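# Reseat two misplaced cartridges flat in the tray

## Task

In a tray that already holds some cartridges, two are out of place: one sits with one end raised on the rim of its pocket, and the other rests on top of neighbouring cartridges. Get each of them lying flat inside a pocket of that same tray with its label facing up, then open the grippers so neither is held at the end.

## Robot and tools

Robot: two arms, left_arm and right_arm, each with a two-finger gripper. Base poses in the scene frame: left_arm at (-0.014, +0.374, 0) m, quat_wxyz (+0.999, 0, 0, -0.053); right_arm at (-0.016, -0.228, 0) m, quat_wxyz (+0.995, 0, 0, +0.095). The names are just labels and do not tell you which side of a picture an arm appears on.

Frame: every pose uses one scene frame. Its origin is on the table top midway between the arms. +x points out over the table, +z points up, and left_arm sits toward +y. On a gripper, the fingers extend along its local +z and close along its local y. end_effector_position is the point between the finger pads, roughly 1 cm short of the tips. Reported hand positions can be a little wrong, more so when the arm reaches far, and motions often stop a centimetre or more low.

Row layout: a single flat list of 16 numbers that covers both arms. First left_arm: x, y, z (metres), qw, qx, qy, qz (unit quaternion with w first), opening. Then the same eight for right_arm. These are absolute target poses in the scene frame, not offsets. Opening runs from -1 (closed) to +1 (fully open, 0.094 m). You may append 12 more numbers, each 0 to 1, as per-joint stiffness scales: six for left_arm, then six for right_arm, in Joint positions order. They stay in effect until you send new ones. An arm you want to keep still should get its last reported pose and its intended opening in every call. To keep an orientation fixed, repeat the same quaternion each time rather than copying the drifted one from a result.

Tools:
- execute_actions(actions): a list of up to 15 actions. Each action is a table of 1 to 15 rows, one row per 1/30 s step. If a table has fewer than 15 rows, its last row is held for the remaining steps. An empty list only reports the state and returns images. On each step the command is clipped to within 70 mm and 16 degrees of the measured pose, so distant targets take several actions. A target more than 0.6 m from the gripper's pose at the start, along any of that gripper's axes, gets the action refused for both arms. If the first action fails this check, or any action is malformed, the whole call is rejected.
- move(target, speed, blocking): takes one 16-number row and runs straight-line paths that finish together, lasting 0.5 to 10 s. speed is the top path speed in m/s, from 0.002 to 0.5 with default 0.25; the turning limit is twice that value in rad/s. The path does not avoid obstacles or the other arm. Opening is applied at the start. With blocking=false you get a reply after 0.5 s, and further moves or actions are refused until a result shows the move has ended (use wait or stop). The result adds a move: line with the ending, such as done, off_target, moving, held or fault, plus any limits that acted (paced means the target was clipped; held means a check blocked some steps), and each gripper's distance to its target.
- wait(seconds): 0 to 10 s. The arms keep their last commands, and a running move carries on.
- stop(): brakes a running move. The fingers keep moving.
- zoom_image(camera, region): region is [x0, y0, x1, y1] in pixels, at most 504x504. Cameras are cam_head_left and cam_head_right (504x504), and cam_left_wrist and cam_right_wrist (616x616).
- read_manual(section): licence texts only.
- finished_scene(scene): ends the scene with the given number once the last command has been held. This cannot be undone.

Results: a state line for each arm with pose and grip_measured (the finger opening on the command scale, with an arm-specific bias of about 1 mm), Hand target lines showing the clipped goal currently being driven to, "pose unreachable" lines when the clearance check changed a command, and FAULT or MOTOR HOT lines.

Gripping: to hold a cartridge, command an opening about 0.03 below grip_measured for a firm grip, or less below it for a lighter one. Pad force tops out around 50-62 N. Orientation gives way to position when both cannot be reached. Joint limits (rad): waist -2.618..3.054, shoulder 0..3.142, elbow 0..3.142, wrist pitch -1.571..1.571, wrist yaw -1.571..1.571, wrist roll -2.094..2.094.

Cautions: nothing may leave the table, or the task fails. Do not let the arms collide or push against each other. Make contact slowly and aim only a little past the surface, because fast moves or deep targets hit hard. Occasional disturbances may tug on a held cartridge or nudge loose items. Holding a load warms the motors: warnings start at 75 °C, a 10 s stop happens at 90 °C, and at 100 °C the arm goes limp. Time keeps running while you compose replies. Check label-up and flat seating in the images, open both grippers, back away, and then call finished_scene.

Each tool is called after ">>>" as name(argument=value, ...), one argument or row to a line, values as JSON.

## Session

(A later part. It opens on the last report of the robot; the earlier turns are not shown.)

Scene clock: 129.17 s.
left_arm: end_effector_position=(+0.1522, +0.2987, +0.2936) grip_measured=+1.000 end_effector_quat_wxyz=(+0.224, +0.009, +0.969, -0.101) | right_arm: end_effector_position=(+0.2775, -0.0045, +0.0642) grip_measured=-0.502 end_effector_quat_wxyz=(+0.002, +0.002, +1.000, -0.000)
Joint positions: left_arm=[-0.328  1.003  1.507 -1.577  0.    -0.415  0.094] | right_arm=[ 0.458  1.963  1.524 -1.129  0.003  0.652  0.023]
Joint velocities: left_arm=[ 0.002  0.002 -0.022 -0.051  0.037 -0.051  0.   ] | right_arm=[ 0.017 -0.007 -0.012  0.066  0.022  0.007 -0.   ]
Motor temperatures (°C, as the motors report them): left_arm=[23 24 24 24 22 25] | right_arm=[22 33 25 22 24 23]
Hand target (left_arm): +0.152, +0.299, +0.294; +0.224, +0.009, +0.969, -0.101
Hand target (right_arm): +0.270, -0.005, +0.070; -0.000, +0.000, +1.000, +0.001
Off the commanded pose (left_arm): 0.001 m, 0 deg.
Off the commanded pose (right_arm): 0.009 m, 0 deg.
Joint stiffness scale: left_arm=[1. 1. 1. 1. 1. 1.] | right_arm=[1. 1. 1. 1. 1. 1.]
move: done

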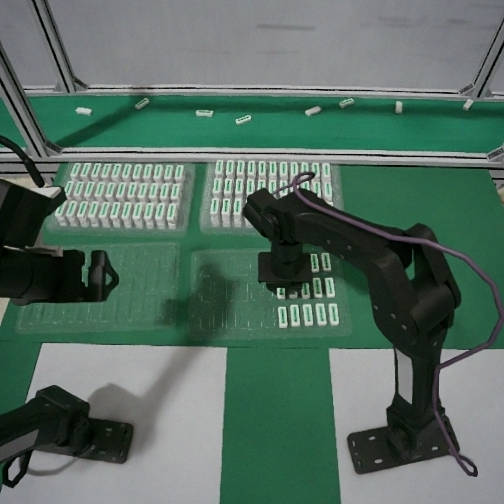

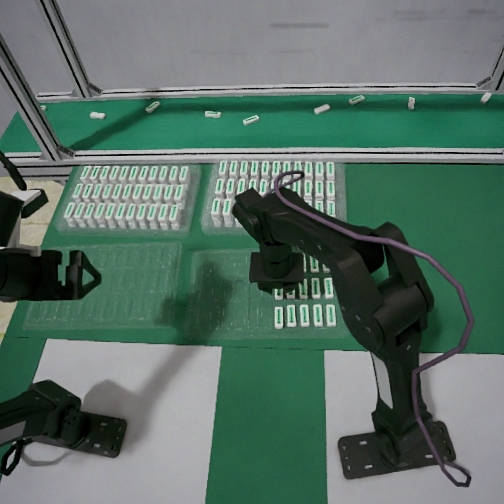

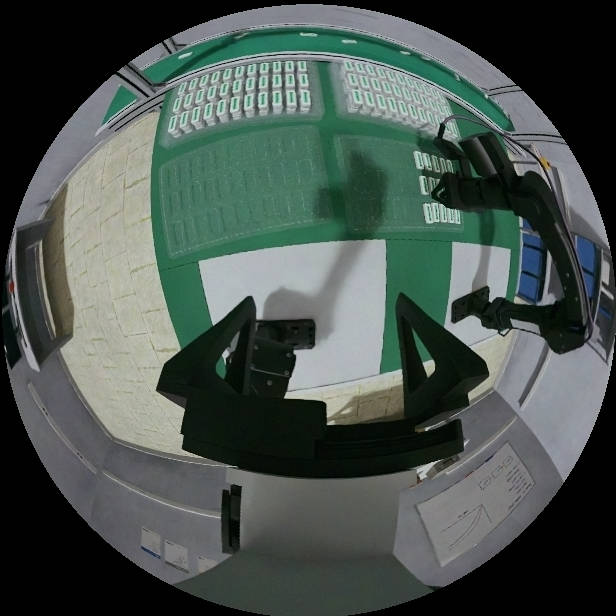

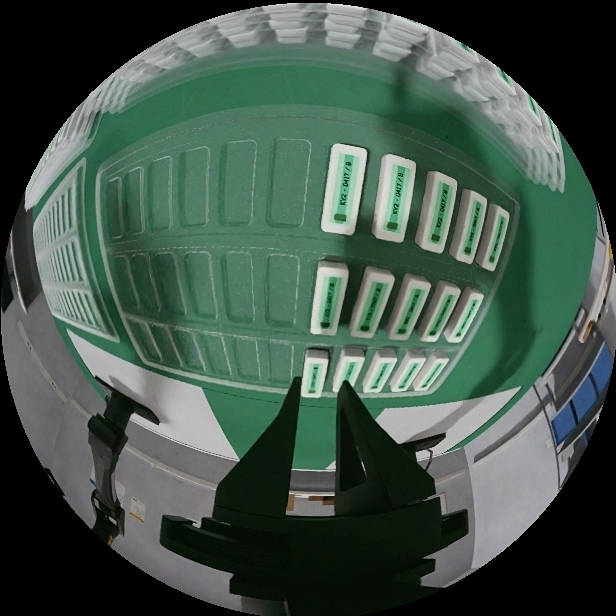

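>>> move(
  target=[0.152,0.299,0.294,0.224,0.009,0.969,-0.101,1, 0.21,-0.003,0.05,0,0,1,0,-1],
  speed=0.1,
)

>>> move(
  target=[0.152,0.299,0.294,0.224,0.009,0.969,-0.101,1, 0.21,-0.003,0.02,0,0,1,0,-1],
  speed=0.05,
)

Scene clock: 136.97 s.
left_arm: end_effector_position=(+0.1522, +0.2987, +0.2936) grip_measured=+1.000 end_effector_quat_wxyz=(+0.224, +0.009, +0.969, -0.101) | right_arm: end_effector_position=(+0.2105, -0.0073, +0.0437) grip_measured=-0.980 end_effector_quat_wxyz=(-0.013, +0.001, +1.000, -0.012)
Joint positions: left_arm=[-0.328  1.003  1.507 -1.577  0.    -0.415  0.094] | right_arm=[ 0.577  1.826  1.254 -1.034 -0.     0.771  0.001]
Joint velocities: left_arm=[ 0.022 -0.017  0.002  0.037  0.007 -0.037  0.   ] | right_arm=[-0.027  0.017  0.007  0.051  0.007  0.007  0.001]
Motor temperatures (°C, as the motors report them): left_arm=[23 24 24 24 22 25] | right_arm=[22 33 25 22 24 23]
Hand target (left_arm): +0.152, +0.299, +0.294; +0.224, +0.009, +0.969, -0.101
Hand target (right_arm): +0.210, -0.003, +0.050; -0.000, -0.000, +1.000, +0.001
Off the commanded pose (left_arm): 0.001 m, 0 deg.
Off the commanded pose (right_arm): 0.008 m, 2 deg.
Joint stiffness scale: left_arm=[1. 1. 1. 1. 1. 1.] | right_arm=[1. 1. 1. 1. 1. 1.]
move: done

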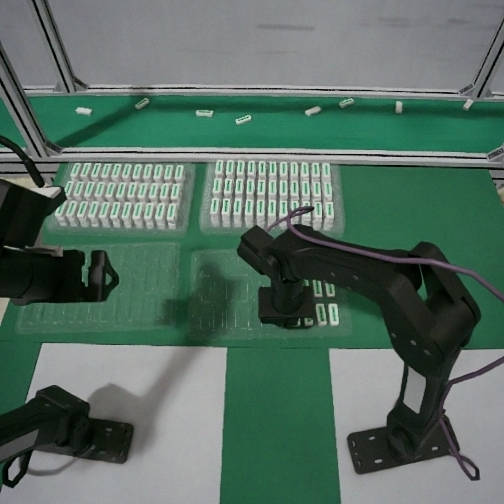

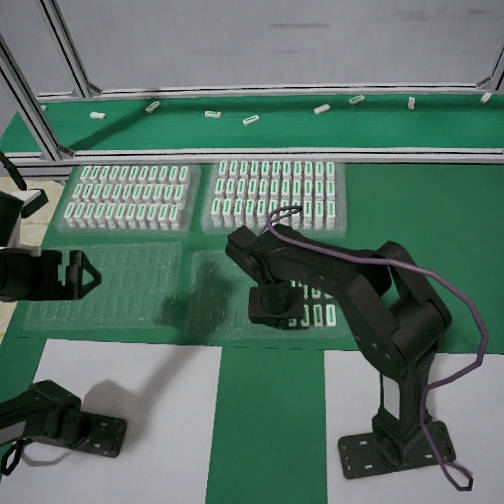

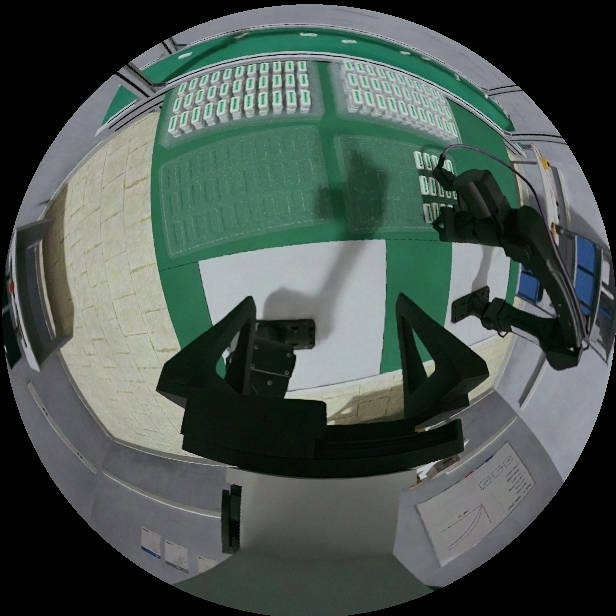

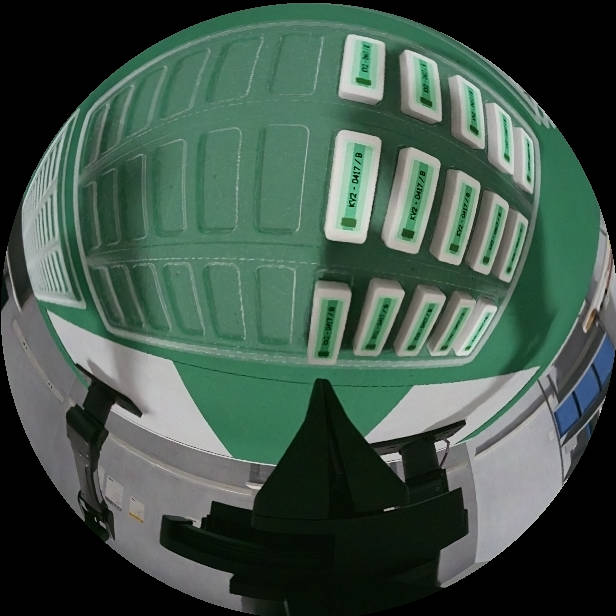

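Scene clock: 137.77 s.
left_arm: end_effector_position=(+0.1522, +0.2987, +0.2936) grip_measured=+1.000 end_effector_quat_wxyz=(+0.224, +0.009, +0.969, -0.101) | right_arm: end_effector_position=(+0.2096, -0.0082, +0.0237) grip_measured=-0.980 end_effector_quat_wxyz=(-0.007, +0.003, +1.000, -0.007)
Joint positions: left_arm=[-0.328  1.003  1.507 -1.577  0.    -0.415  0.094] | right_arm=[ 0.577  1.836  1.182 -0.938 -0.     0.774  0.001]
Joint velocities: left_arm=[-0.017  0.002  0.007 -0.007  0.037 -0.022  0.   ] | right_arm=[-0.007 -0.027 -0.017 -0.095  0.037  0.022 -0.   ]
Motor temperatures (°C, as the motors report them): left_arm=[23 24 24 24 22 25] | right_arm=[22 32 25 22 24 23]
Hand target (left_arm): +0.152, +0.299, +0.294; +0.224, +0.009, +0.969, -0.101
Hand target (right_arm): +0.210, -0.003, +0.020; -0.000, +0.000, +1.000, +0.000
Off the commanded pose (left_arm): 0.001 m, 0 deg.
Off the commanded pose (right_arm): 0.006 m, 1 deg.
Joint stiffness scale: left_arm=[1. 1. 1. 1. 1. 1.] | right_arm=[1. 1. 1. 1. 1. 1.]
move: done

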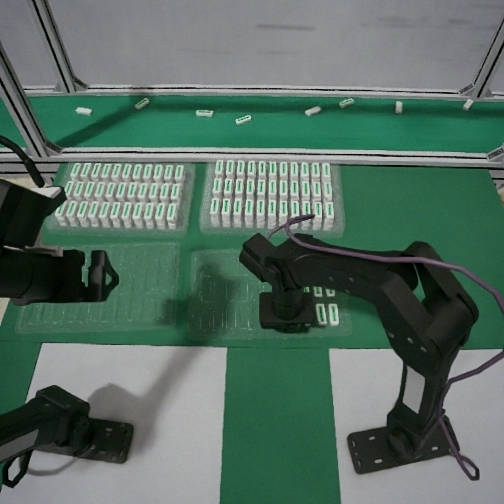

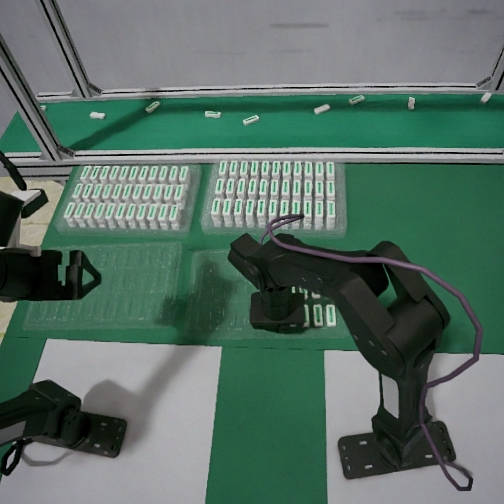

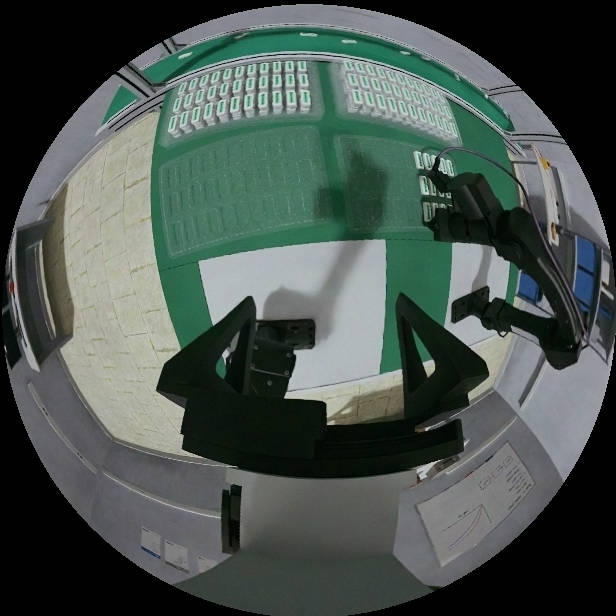

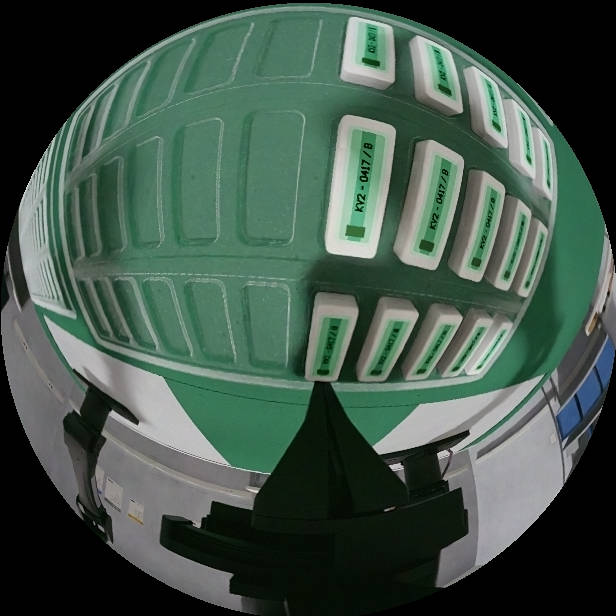

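>>> move(
  target=[0.152,0.299,0.294,0.224,0.009,0.969,-0.101,1, 0.18,-0.06,0.1,0,0,1,0,-1],
  speed=0.1,
)

>>> zoom_image(
  camera="cam_head_left",
  region=[200, 236, 350, 336],
)

Scene clock: 145.17 s.
left_arm: end_effector_position=(+0.1522, +0.2987, +0.2936) grip_measured=+1.000 end_effector_quat_wxyz=(+0.224, +0.009, +0.969, -0.101) | right_arm: end_effector_position=(+0.1808, -0.0555, +0.0960) grip_measured=-0.980 end_effector_quat_wxyz=(-0.001, -0.004, +1.000, -0.001)
Joint positions: left_arm=[-0.328  1.003  1.507 -1.577  0.    -0.415  0.094] | right_arm=[ 0.524  1.544  1.152 -1.181 -0.     0.708  0.001]
Joint velocities: left_arm=[-0.007 -0.007  0.007 -0.095 -0.022 -0.022  0.   ] | right_arm=[-0.002  0.007 -0.017 -0.081  0.037  0.022  0.001]
Motor temperatures (°C, as the motors report them): left_arm=[23 24 24 24 22 25] | right_arm=[22 32 25 22 24 23]
Hand target (left_arm): +0.152, +0.299, +0.294; +0.224, +0.009, +0.969, -0.101
Hand target (right_arm): +0.180, -0.061, +0.100; -0.000, +0.000, +1.000, -0.000
Off the commanded pose (left_arm): 0.001 m, 0 deg.
Off the commanded pose (right_arm): 0.006 m, 0 deg.
Joint stiffness scale: left_arm=[1. 1. 1. 1. 1. 1.] | right_arm=[1. 1. 1. 1. 1. 1.]
move: done

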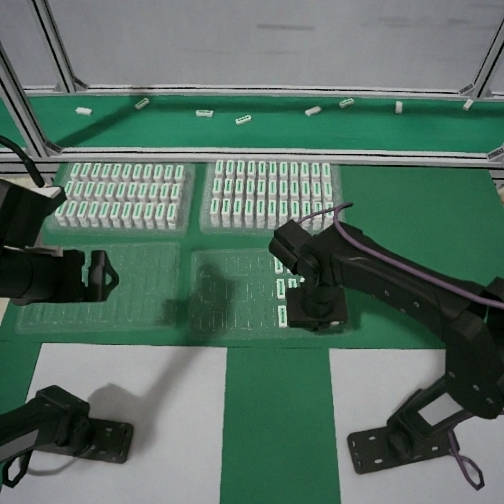

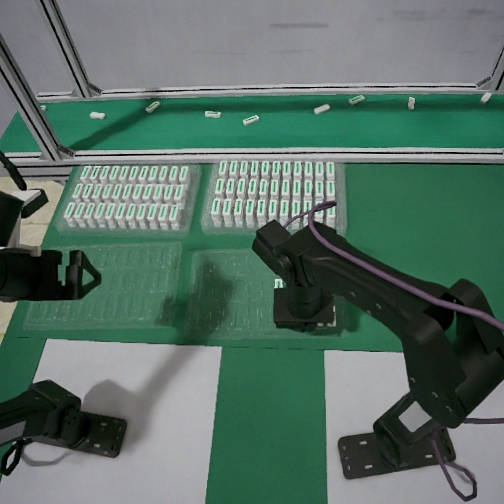

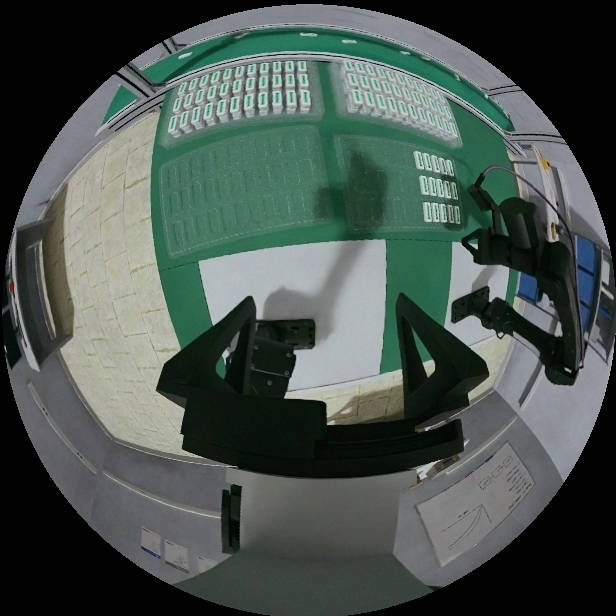

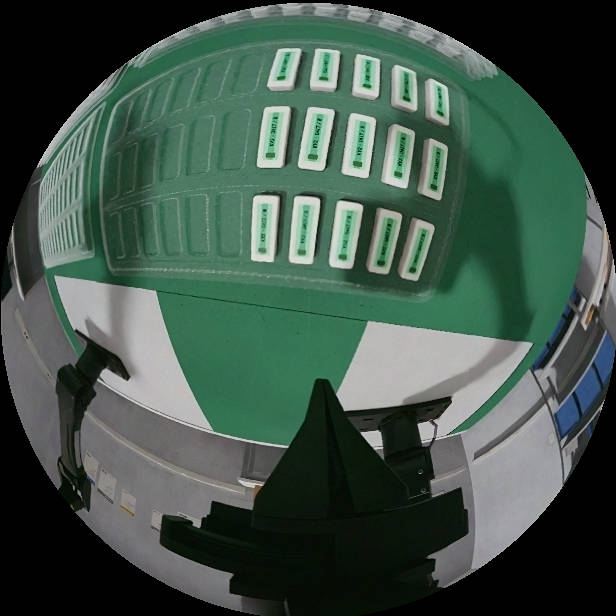

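Region (200, 236, 350, 336) of cam_head_left's 504x504 image, scaled by 3.360, with more detail than that image has.

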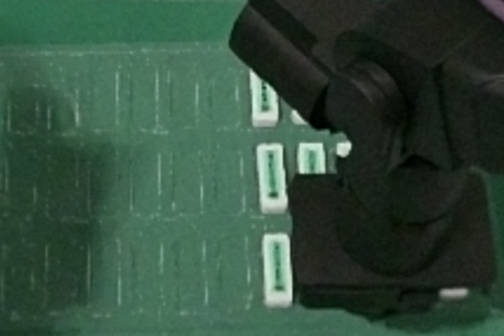

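All seated.

>>> finished_scene(
  scene=1,
)

The scene is finished: the task was done.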